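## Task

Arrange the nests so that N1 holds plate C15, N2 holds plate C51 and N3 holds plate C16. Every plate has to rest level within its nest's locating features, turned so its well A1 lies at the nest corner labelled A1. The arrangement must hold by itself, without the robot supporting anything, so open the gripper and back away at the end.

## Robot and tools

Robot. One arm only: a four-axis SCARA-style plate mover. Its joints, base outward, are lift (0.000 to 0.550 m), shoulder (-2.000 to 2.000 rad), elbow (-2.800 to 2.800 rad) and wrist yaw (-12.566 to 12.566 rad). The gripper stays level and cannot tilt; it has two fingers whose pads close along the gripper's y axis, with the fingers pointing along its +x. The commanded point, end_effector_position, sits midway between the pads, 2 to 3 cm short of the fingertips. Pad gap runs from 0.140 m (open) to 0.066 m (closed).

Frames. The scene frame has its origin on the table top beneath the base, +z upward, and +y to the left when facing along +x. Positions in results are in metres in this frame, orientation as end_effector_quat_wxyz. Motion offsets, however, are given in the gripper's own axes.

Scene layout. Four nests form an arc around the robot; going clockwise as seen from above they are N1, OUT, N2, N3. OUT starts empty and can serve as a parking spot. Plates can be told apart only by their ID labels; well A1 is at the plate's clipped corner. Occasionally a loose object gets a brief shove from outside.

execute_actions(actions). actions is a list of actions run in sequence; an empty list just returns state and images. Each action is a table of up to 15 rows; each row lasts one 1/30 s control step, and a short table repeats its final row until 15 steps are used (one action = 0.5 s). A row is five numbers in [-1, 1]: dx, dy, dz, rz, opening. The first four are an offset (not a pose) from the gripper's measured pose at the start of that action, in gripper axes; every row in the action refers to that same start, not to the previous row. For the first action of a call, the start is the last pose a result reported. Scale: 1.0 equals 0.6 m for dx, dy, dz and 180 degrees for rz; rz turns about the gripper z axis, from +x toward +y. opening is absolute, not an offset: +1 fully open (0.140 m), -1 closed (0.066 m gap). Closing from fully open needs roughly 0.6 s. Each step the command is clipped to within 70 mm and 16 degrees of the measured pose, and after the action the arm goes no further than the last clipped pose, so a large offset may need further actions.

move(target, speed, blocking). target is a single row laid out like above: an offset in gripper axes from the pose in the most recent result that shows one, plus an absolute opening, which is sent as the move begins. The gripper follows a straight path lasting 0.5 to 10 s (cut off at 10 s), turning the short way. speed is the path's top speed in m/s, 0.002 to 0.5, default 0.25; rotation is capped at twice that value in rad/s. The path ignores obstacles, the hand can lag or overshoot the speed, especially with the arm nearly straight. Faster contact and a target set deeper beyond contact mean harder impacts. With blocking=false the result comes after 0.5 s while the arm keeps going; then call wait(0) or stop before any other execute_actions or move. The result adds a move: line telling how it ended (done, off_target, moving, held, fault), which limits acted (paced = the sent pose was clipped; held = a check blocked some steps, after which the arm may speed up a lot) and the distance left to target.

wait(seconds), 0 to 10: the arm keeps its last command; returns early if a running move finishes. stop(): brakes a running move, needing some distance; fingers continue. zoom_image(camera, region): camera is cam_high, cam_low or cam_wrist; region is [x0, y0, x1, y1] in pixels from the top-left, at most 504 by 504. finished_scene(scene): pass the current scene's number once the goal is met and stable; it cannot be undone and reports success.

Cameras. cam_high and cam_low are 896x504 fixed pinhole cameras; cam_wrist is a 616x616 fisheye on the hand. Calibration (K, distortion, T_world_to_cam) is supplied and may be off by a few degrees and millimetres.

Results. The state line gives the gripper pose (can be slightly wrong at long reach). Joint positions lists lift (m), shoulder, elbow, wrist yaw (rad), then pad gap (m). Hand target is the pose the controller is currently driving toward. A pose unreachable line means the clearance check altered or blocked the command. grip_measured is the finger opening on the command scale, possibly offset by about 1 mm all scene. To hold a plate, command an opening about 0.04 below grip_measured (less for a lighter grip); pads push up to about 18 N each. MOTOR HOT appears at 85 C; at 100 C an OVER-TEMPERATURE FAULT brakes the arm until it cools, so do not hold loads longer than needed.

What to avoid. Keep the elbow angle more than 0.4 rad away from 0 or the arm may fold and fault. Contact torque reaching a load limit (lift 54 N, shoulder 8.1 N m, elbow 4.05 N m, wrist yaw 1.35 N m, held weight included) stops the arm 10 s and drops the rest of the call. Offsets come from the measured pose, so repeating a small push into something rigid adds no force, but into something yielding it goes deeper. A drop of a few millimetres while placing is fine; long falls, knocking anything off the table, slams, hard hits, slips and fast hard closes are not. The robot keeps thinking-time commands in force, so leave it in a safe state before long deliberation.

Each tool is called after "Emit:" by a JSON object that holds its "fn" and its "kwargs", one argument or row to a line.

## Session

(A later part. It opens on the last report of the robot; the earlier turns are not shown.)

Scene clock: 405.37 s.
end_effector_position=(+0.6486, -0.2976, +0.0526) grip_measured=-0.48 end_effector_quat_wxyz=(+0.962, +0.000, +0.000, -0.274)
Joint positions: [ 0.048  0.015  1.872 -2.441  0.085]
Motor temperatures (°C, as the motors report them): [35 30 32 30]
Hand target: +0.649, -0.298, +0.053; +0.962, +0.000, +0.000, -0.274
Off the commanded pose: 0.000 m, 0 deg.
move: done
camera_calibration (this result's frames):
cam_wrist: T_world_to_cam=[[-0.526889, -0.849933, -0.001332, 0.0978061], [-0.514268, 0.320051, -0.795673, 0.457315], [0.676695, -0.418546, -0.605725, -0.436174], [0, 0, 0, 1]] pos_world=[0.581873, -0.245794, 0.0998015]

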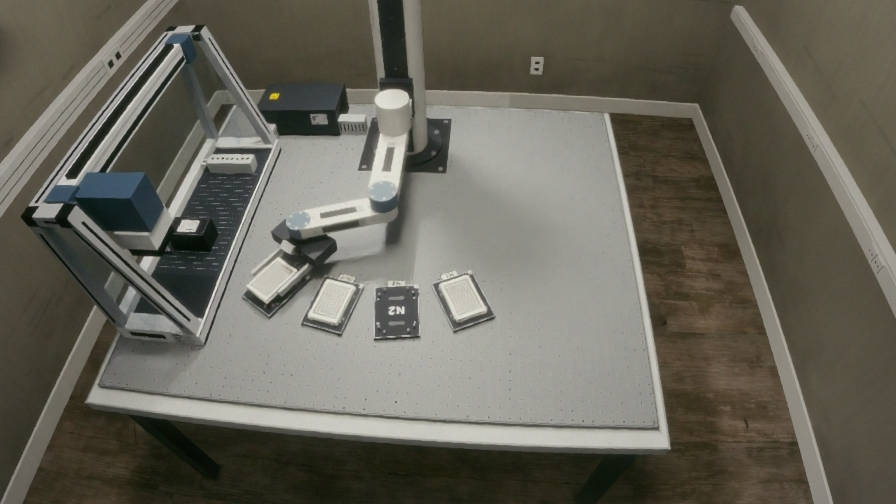

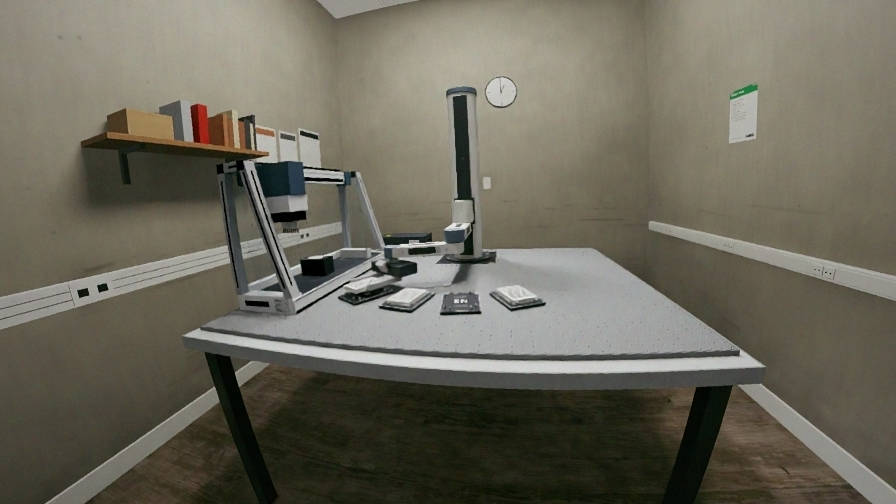

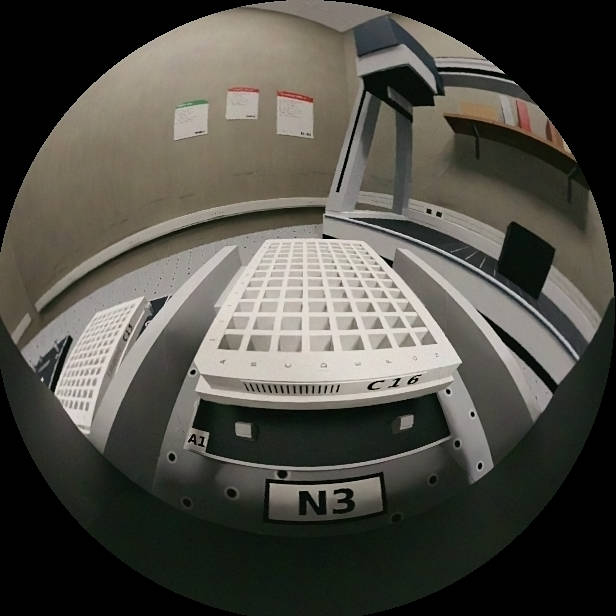

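Emit:
{"fn": "execute_actions", "kwargs": {
  "actions": [
    [[-0.0007,0.0001,-0.002,0,-0.525],[-0.0007,0.0001,-0.005,0,-0.525],[-0.0007,0.0001,-0.010,0,-0.525],[-0.0007,0.0001,-0.015,0,-0.525],[-0.0007,0.0001,-0.020,0,-0.525],[-0.0007,0.0001,-0.024,0,-0.525],[-0.0007,0.0001,-0.028,0,-0.525],[-0.0007,0.0001,-0.031,0,-0.525],[-0.0007,0.0001,-0.0335,0,-0.525],[-0.0007,0.0001,-0.0355,0,-0.525],[-0.0007,0.0001,-0.0368,0,-0.525],[-0.0007,0.0001,-0.0377,0,-0.525],[-0.0007,0.0001,-0.0383,0,-0.525]]
  ]
}}

Scene clock: 414.80 s.
end_effector_position=(+0.6483, -0.2973, +0.0296) grip_measured=-0.48 end_effector_quat_wxyz=(+0.962, +0.000, +0.000, -0.274)
Joint positions: [ 0.025  0.016  1.869 -2.44   0.085]
Motor temperatures (°C, as the motors report them): [35 30 32 30]
Hand target: +0.648, -0.297, +0.030; +0.962, +0.000, +0.000, -0.274
Off the commanded pose: 0.000 m, 0 deg.
camera_calibration (this result's frames):
cam_wrist: T_world_to_cam=[[-0.526787, -0.849996, -0.001332, 0.0977921], [-0.514307, 0.31999, -0.795673, 0.43875], [0.676745, -0.418465, -0.605725, -0.44982], [0, 0, 0, 1]] pos_world=[0.581581, -0.245507, 0.0767642]

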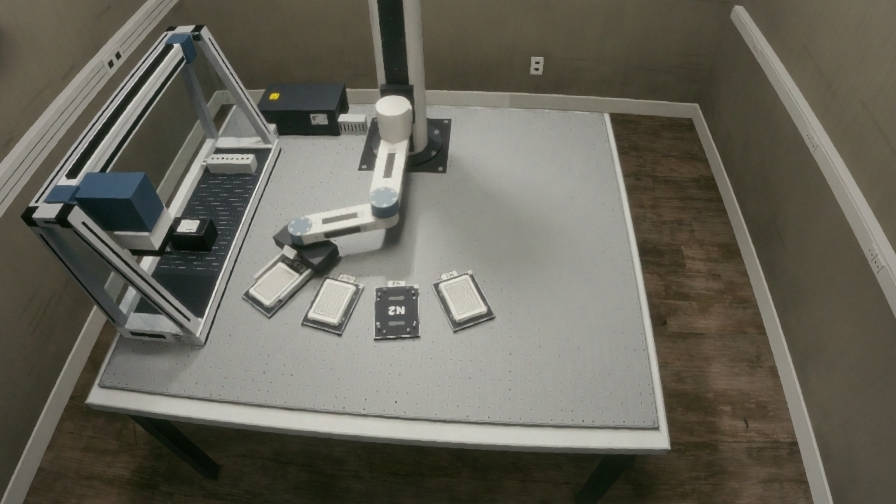

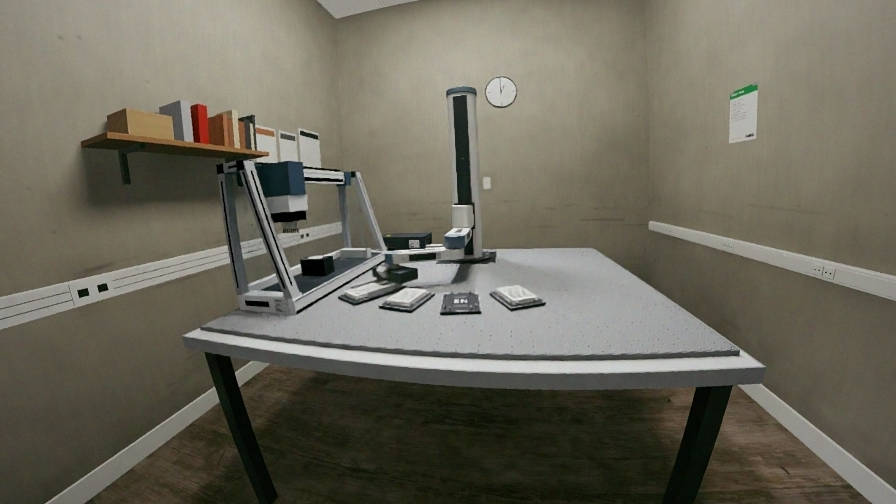

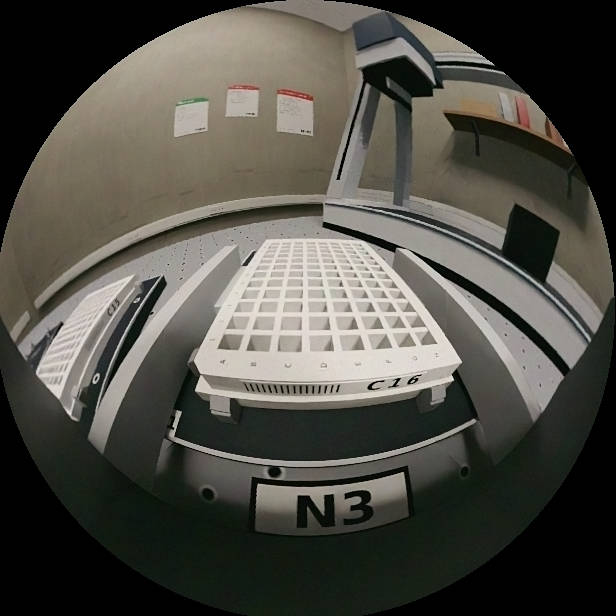

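Emit:
{"fn": "execute_actions", "kwargs": {
  "actions": [
    [[0,0,0,0,-0.46],[0,0,0,0,-0.40],[0,0,0,0,-0.33],[0,0,0,0,-0.25],[0,0,0.002,0,-0.18],[0,0,0.007,0,-0.15],[0,0,0.014,0,-0.15],[0,0,0.021,0,-0.15],[0,0,0.028,0,-0.15],[0,0,0.034,0,-0.15],[0,0,0.037,0,-0.15],[0,0,0.0383,0,-0.15]]
  ]
}}

Emit:
{"fn": "move", "kwargs": {
  "target": [-0.4478, 0.7564, 0, 0.3268, -0.15],
  "speed": 0.5
}}

Emit:
{"fn": "zoom_image", "kwargs": {
  "camera": "cam_wrist",
  "region": [175, 390, 325, 490]
}}

Emit:
{"fn": "zoom_image", "kwargs": {
  "camera": "cam_wrist",
  "region": [320, 390, 470, 490]
}}

Scene clock: 428.87 s.
end_effector_position=(+0.6483, -0.2973, +0.0527) grip_measured=-0.15 end_effector_quat_wxyz=(+0.962, +0.000, +0.000, -0.273)
Joint positions: [ 0.048  0.016  1.869 -2.44   0.097]
Motor temperatures (°C, as the motors report them): [35 30 32 30]
Hand target: +0.648, -0.297, +0.053; +0.962, +0.000, +0.000, -0.274
Off the commanded pose: 0.000 m, 0 deg.
camera_calibration (this result's frames):
cam_wrist: T_world_to_cam=[[-0.526756, -0.850015, -0.001332, 0.097809], [-0.514318, 0.319971, -0.795673, 0.45714], [0.67676, -0.418441, -0.605725, -0.435831], [0, 0, 0, 1]] pos_world=[0.58159, -0.245502, 0.0998707]

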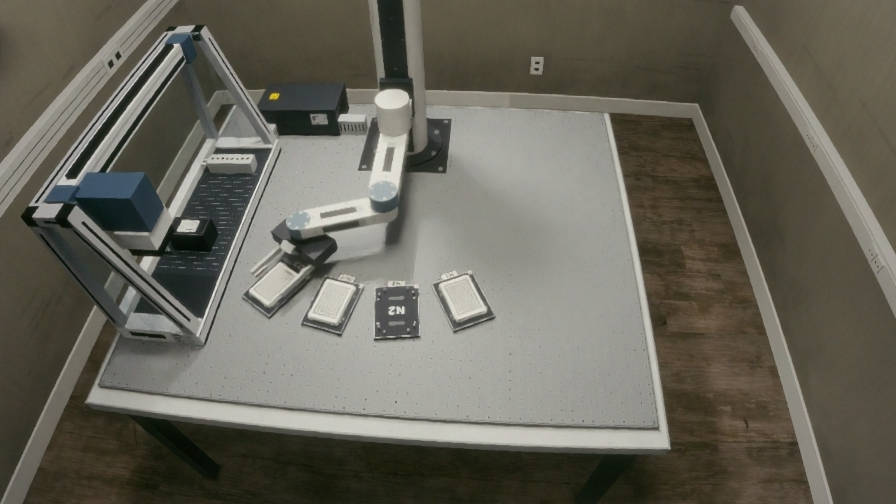

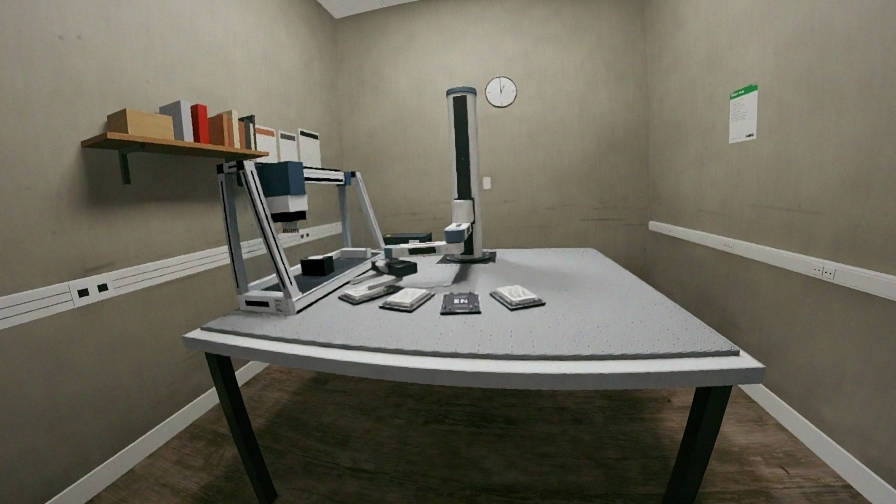

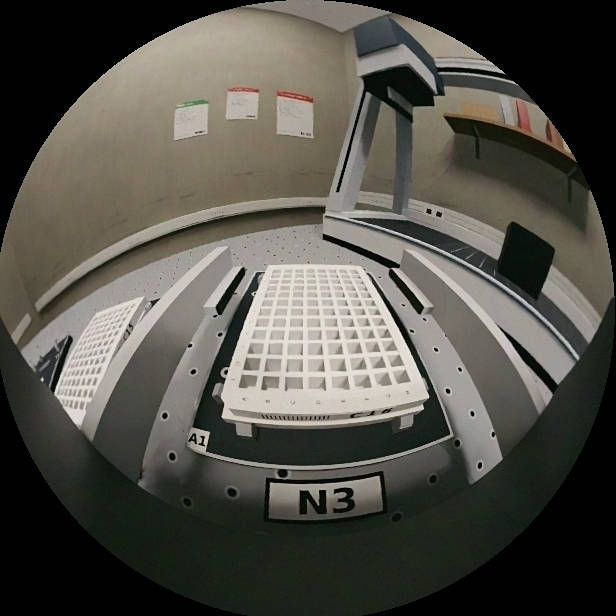

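Scene clock: 430.60 s.
end_effector_position=(+0.6586, +0.2300, +0.0527) grip_measured=-0.15 end_effector_quat_wxyz=(+0.972, +0.000, +0.000, +0.234)
Joint positions: [ 0.048  1.077  1.724 -2.328  0.097]
Motor temperatures (°C, as the motors report them): [35 30 32 30]
Hand target: +0.659, +0.230, +0.053; +0.972, +0.000, +0.000, +0.234
Off the commanded pose: 0.000 m, 0 deg.
move: done; limits=paced
camera_calibration (this result's frames):
cam_wrist: T_world_to_cam=[[0.454336, -0.890829, -0.001332, -0.0853317], [-0.54008, -0.274259, -0.795673, 0.447344], [0.708443, 0.362222, -0.605725, -0.42255], [0, 0, 0, 1]] pos_world=[0.579724, 0.199729, 0.0998767]

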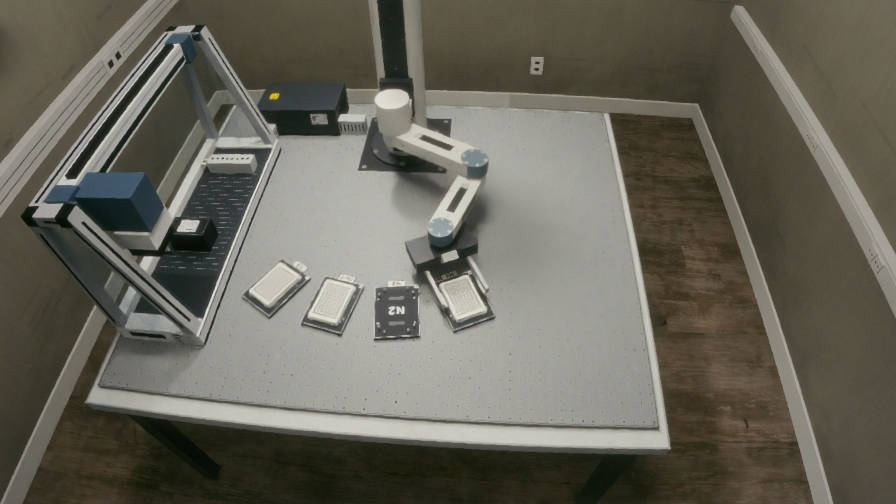

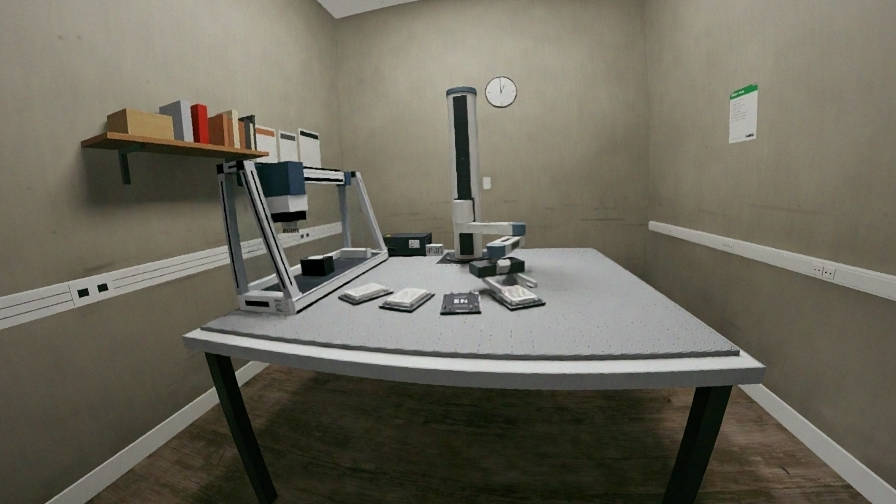

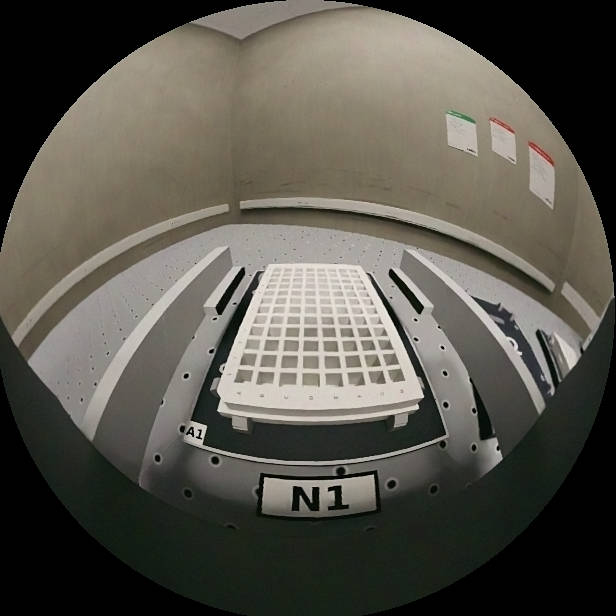

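Region (175, 390, 325, 490) of cam_wrist's 616x616 image, scaled by 3.360, with more detail than that image has.

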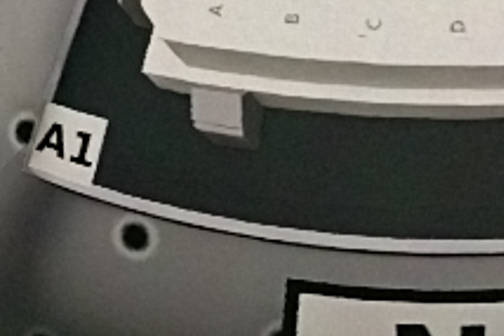

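Region (320, 390, 470, 490) of cam_wrist's 616x616 image, scaled by 3.360, with more detail than that image has.

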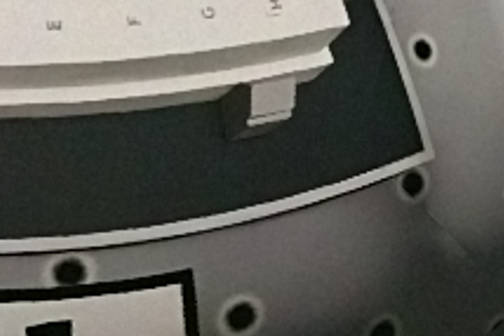

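Emit:
{"fn": "execute_actions", "kwargs": {
  "actions": [
    [[0.0013,0,-0.003,-0.004,-0.15],[0.0027,0,-0.008,-0.0082,-0.15],[0.0027,0,-0.014,-0.0082,-0.18],[0.0027,0,-0.021,-0.0082,-0.2],[0.0027,0,-0.027,-0.0082,-0.22],[0.0027,0,-0.032,-0.0082,-0.24],[0.0027,0,-0.0355,-0.0082,-0.26],[0.0027,0,-0.0378,-0.0082,-0.28],[0.0027,0,-0.0387,-0.0082,-0.31],[0.0027,0,-0.0387,-0.0082,-0.35],[0.0027,0,-0.0387,-0.0082,-0.39],[0.0027,0,-0.0387,-0.0082,-0.42],[0.0027,0,-0.0387,-0.0082,-0.44],[0.0027,0,-0.0387,-0.0082,-0.45],[0.0027,0,-0.0387,-0.0082,-0.455]]
  ]
}}

Scene clock: 460.80 s.
end_effector_position=(+0.6599, +0.2313, +0.0294) grip_measured=-0.45 end_effector_quat_wxyz=(+0.975, +0.000, +0.000, +0.223)
Joint positions: [ 0.024  1.082  1.734 -2.367  0.086]
Motor temperatures (°C, as the motors report them): [35 30 32 30]
Hand target: +0.660, +0.231, +0.029; +0.975, +0.000, +0.000, +0.221
Off the commanded pose: 0.001 m, 0 deg.
camera_calibration (this result's frames):
cam_wrist: T_world_to_cam=[[0.433263, -0.901266, -0.001332, -0.068487], [-0.54638, -0.261484, -0.795673, 0.431073], [0.716765, 0.345464, -0.605725, -0.439615], [0, 0, 0, 1]] pos_world=[0.580303, 0.202864, 0.0766162]

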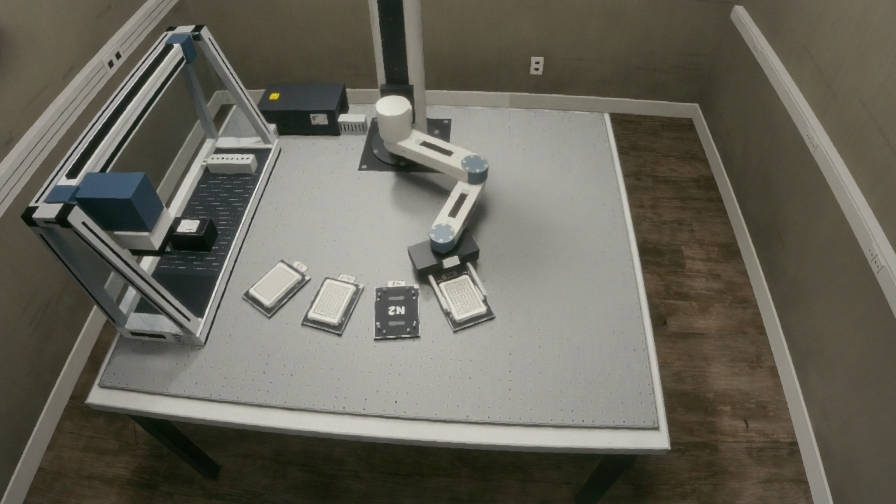

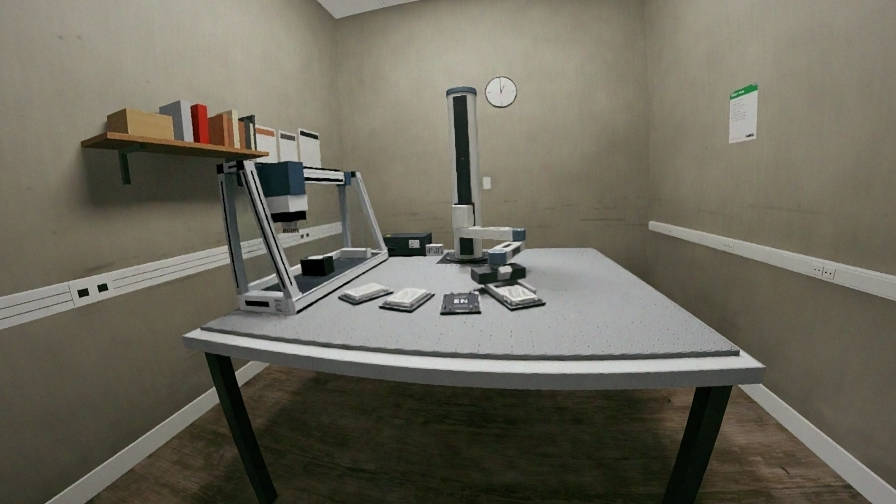

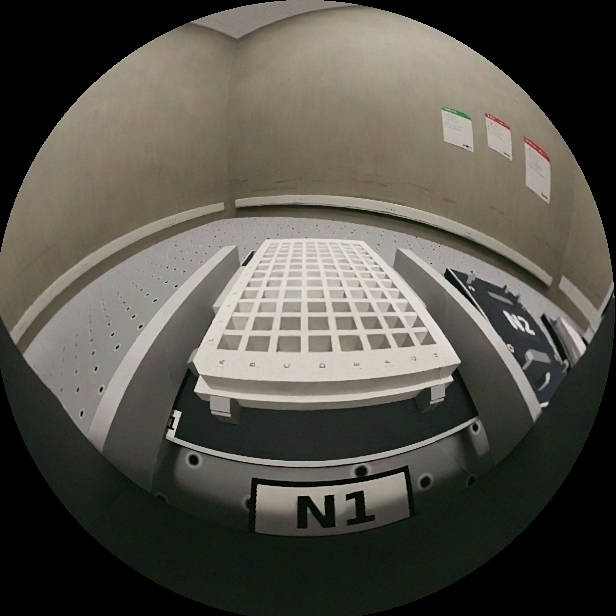

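Emit:
{"fn": "execute_actions", "kwargs": {
  "actions": [
    [[0,0,0,0,-0.468],[0,0,0,0,-0.48],[0,0,0,0,-0.492],[0,0,0,0,-0.504],[0,0,0,0,-0.515],[0,0,0,0,-0.525],[0,0,0,0,-0.525],[0,0,0.002,0,-0.525],[0,0,0.006,0,-0.525],[0,0,0.012,0,-0.525],[0,0,0.019,0,-0.525],[0,0,0.026,0,-0.525],[0,0,0.032,0,-0.525],[0,0,0.036,0,-0.525],[0,0,0.0387,0,-0.525]]
  ]
}}

Emit:
{"fn": "wait", "kwargs": {
  "seconds": 0.2
}}

Emit:
{"fn": "zoom_image", "kwargs": {
  "camera": "cam_wrist",
  "region": [175, 390, 325, 490]
}}

Emit:
{"fn": "zoom_image", "kwargs": {
  "camera": "cam_wrist",
  "region": [320, 390, 470, 490]
}}

Scene clock: 468.80 s.
end_effector_position=(+0.6598, +0.2315, +0.0488) grip_measured=-0.48 end_effector_quat_wxyz=(+0.975, +0.000, +0.000, +0.223)
Joint positions: [ 0.044  1.083  1.734 -2.367  0.085]
Motor temperatures (°C, as the motors report them): [35 30 32 30]
Hand target: +0.660, +0.231, +0.053; +0.975, +0.000, +0.000, +0.223
Off the commanded pose: 0.004 m, 0 deg.
camera_calibration (this result's frames):
cam_wrist: T_world_to_cam=[[0.433912, -0.900954, -0.001332, -0.0687623], [-0.546191, -0.261877, -0.795673, 0.446473], [0.716516, 0.34598, -0.605725, -0.42785], [0, 0, 0, 1]] pos_world=[0.580258, 0.202997, 0.0959951]

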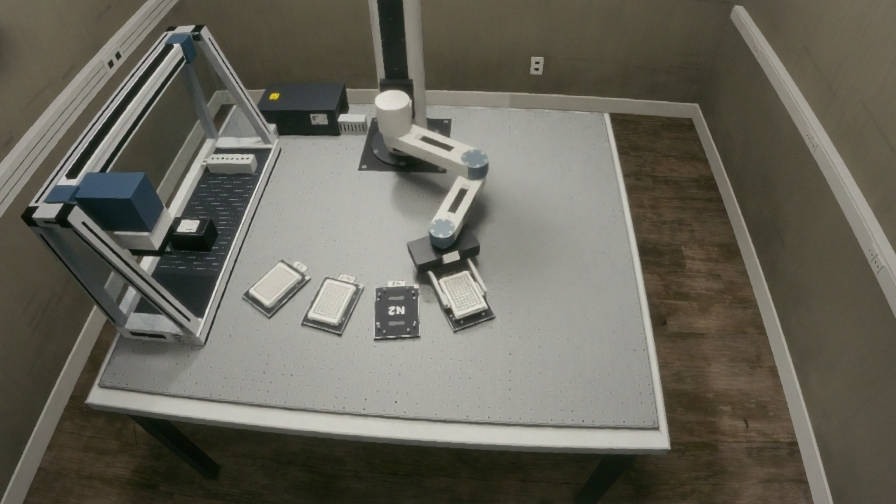

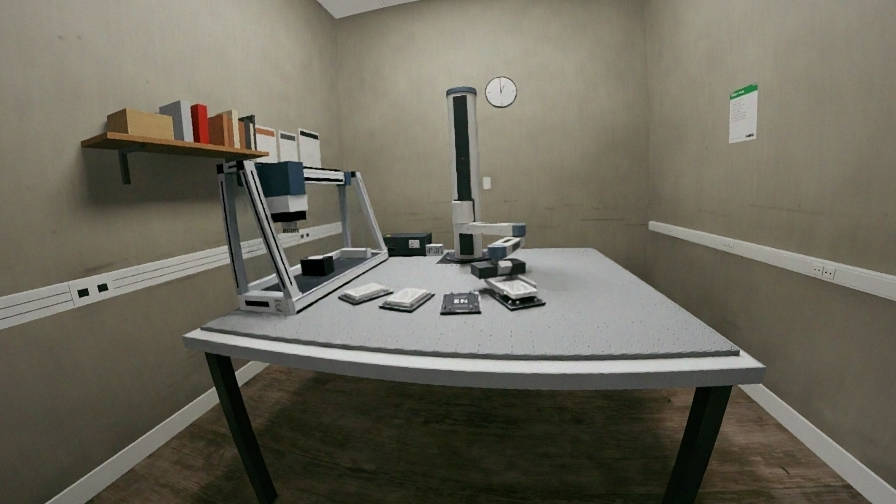

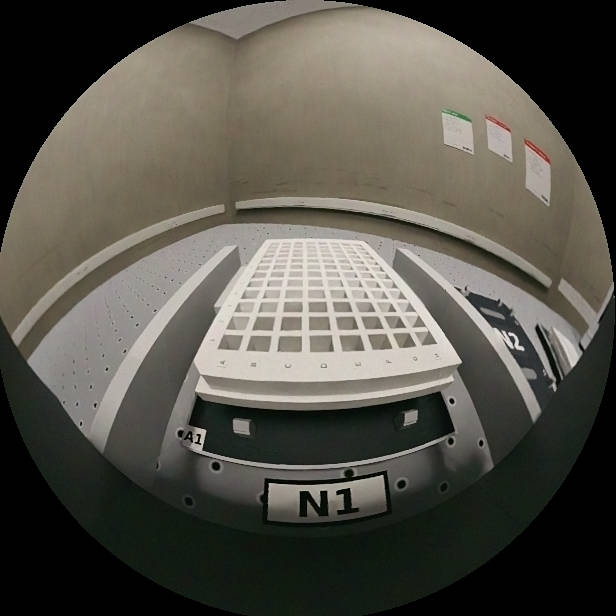

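Scene clock: 469.00 s.
end_effector_position=(+0.6598, +0.2314, +0.0527) grip_measured=-0.48 end_effector_quat_wxyz=(+0.975, +0.000, +0.000, +0.223)
Joint positions: [ 0.048  1.083  1.734 -2.367  0.085]
Motor temperatures (°C, as the motors report them): [35 30 32 30]
Hand target: +0.660, +0.231, +0.053; +0.975, +0.000, +0.000, +0.223
Off the commanded pose: 0.000 m, 0 deg.
wait: 0.20 s; no rest
camera_calibration (this result's frames):
cam_wrist: T_world_to_cam=[[0.433849, -0.900985, -0.001332, -0.068734], [-0.54621, -0.261839, -0.795673, 0.449542], [0.71654, 0.345929, -0.605725, -0.425514], [0, 0, 0, 1]] pos_world=[0.580262, 0.202977, 0.099852]

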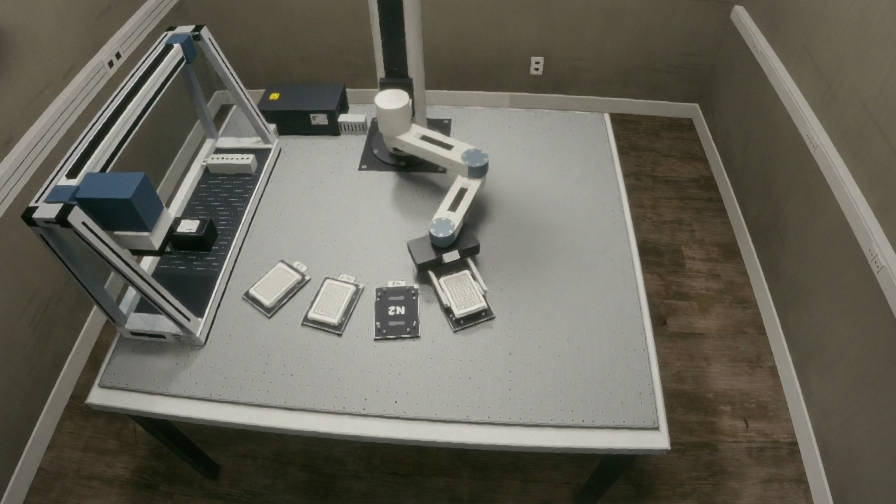

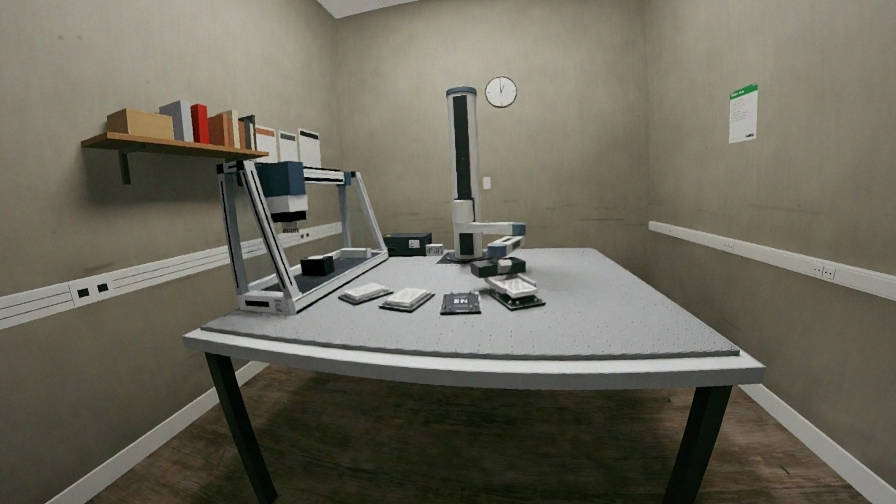

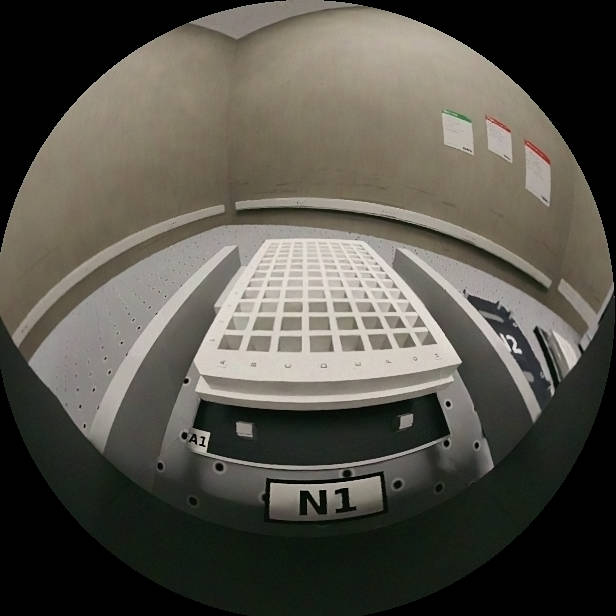

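Region (175, 390, 325, 490) of cam_wrist's 616x616 image, scaled by 3.360, with more detail than that image has.

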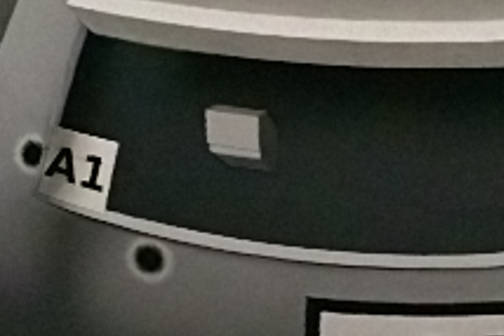

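Region (320, 390, 470, 490) of cam_wrist's 616x616 image, scaled by 3.360, with more detail than that image has.

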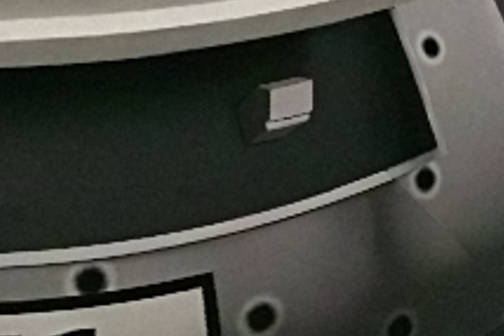

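Emit:
{"fn": "move", "kwargs": {
  "target": [-0.0566, -0.2951, 0, -0.1012, -0.525],
  "speed": 0.45
}}

Emit:
{"fn": "zoom_image", "kwargs": {
  "camera": "cam_wrist",
  "region": [175, 390, 325, 490]
}}

Emit:
{"fn": "zoom_image", "kwargs": {
  "camera": "cam_wrist",
  "region": [320, 390, 470, 490]
}}

Scene clock: 475.83 s.
end_effector_position=(+0.7062, +0.0570, +0.0527) grip_measured=-0.48 end_effector_quat_wxyz=(+0.998, +0.000, +0.000, +0.066)
Joint positions: [ 0.048  0.744  1.716 -2.329  0.085]
Motor temperatures (°C, as the motors report them): [35 30 32 30]
Hand target: +0.706, +0.057, +0.053; +0.998, +0.000, +0.000, +0.066
Off the commanded pose: 0.000 m, 0 deg.
move: done
camera_calibration (this result's frames):
cam_wrist: T_world_to_cam=[[0.13046, -0.991453, -0.001332, -0.0265489], [-0.600687, -0.0779723, -0.795673, 0.457192], [0.788768, 0.104604, -0.605725, -0.435667], [0, 0, 0, 1]] pos_world=[0.621733, 0.0548988, 0.0998462]

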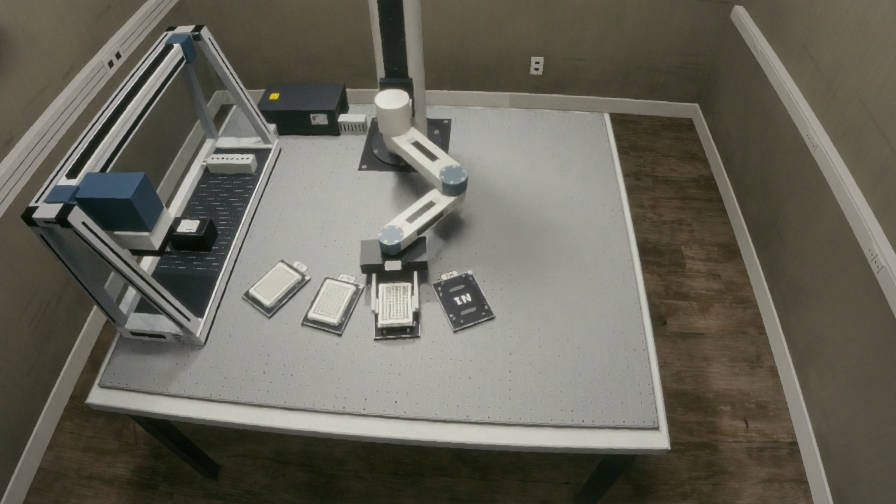

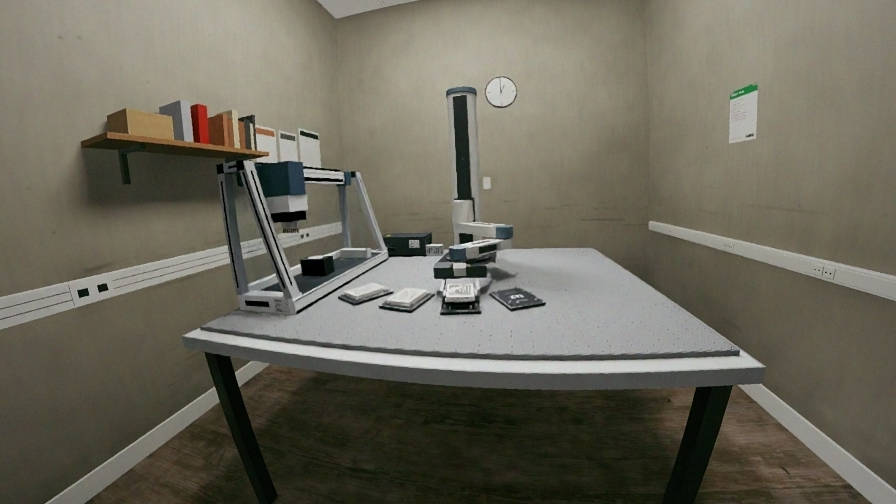

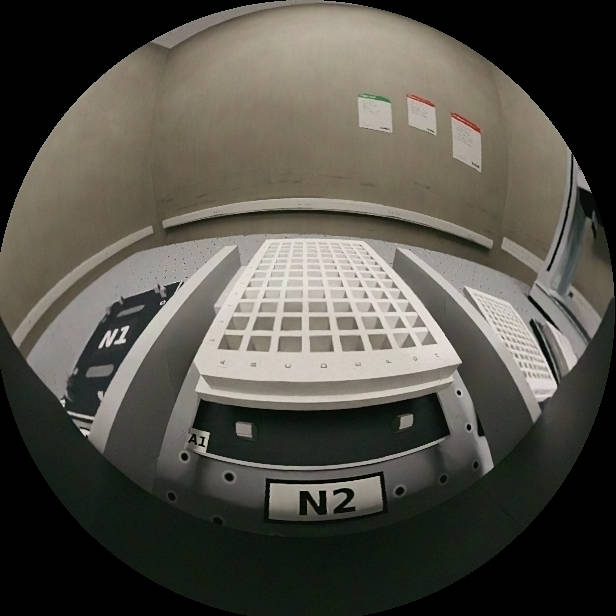

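Region (175, 390, 325, 490) of cam_wrist's 616x616 image, scaled by 3.360, with more detail than that image has.

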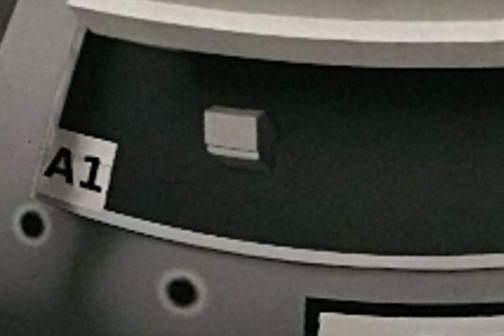

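Region (320, 390, 470, 490) of cam_wrist's 616x616 image, scaled by 3.360, with more detail than that image has.

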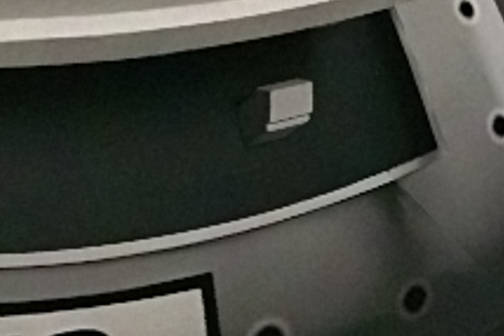

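Emit:
{"fn": "execute_actions", "kwargs": {
  "actions": [
    [[-0.0003,0.0002,-0.002,0,-0.525],[-0.0003,0.0002,-0.005,0,-0.525],[-0.0003,0.0002,-0.010,0,-0.525],[-0.0003,0.0002,-0.015,0,-0.525],[-0.0003,0.0002,-0.020,0,-0.525],[-0.0003,0.0002,-0.024,0,-0.525],[-0.0003,0.0002,-0.028,0,-0.525],[-0.0003,0.0002,-0.031,0,-0.525],[-0.0003,0.0002,-0.0335,0,-0.525],[-0.0003,0.0002,-0.0355,0,-0.525],[-0.0003,0.0002,-0.0368,0,-0.525],[-0.0003,0.0002,-0.0377,0,-0.525],[-0.0003,0.0002,-0.0384,0,-0.525]]
  ]
}}

Scene clock: 485.20 s.
end_effector_position=(+0.7060, +0.0573, +0.0296) grip_measured=-0.48 end_effector_quat_wxyz=(+0.998, +0.000, +0.000, +0.066)
Joint positions: [ 0.025  0.745  1.715 -2.328  0.085]
Motor temperatures (°C, as the motors report them): [35 30 32 30]
Hand target: +0.706, +0.057, +0.030; +0.998, +0.000, +0.000, +0.066
Off the commanded pose: 0.000 m, 0 deg.
camera_calibration (this result's frames):
cam_wrist: T_world_to_cam=[[0.131172, -0.991359, -0.001332, -0.0268185], [-0.600631, -0.0784034, -0.795673, 0.438709], [0.788693, 0.10517, -0.605725, -0.449524], [0, 0, 0, 1]] pos_world=[0.621557, 0.055086, 0.0767452]

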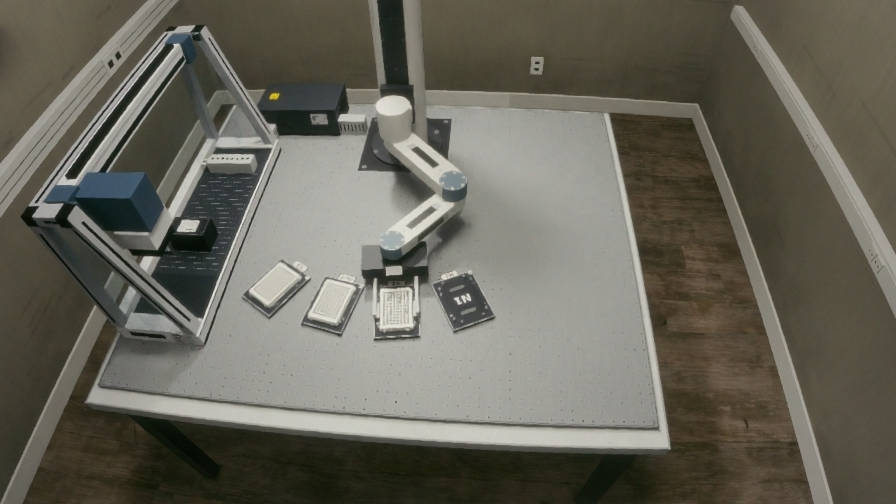

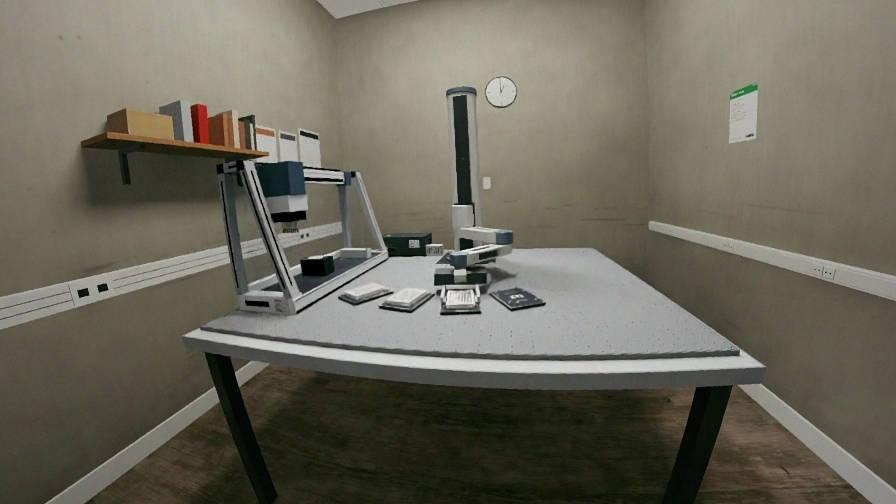

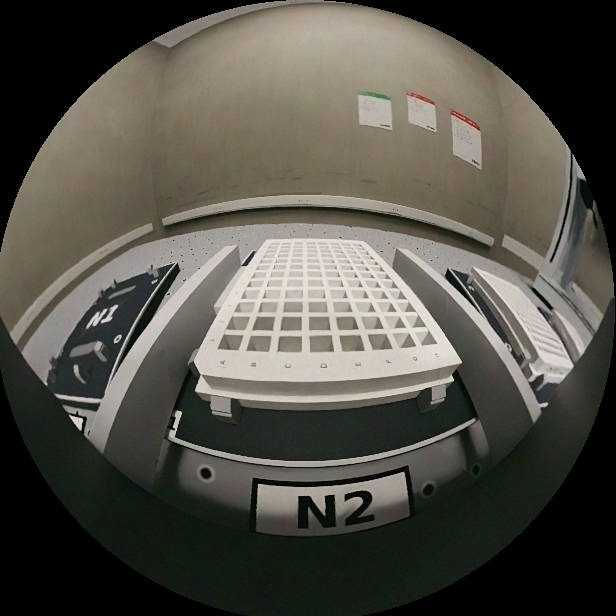

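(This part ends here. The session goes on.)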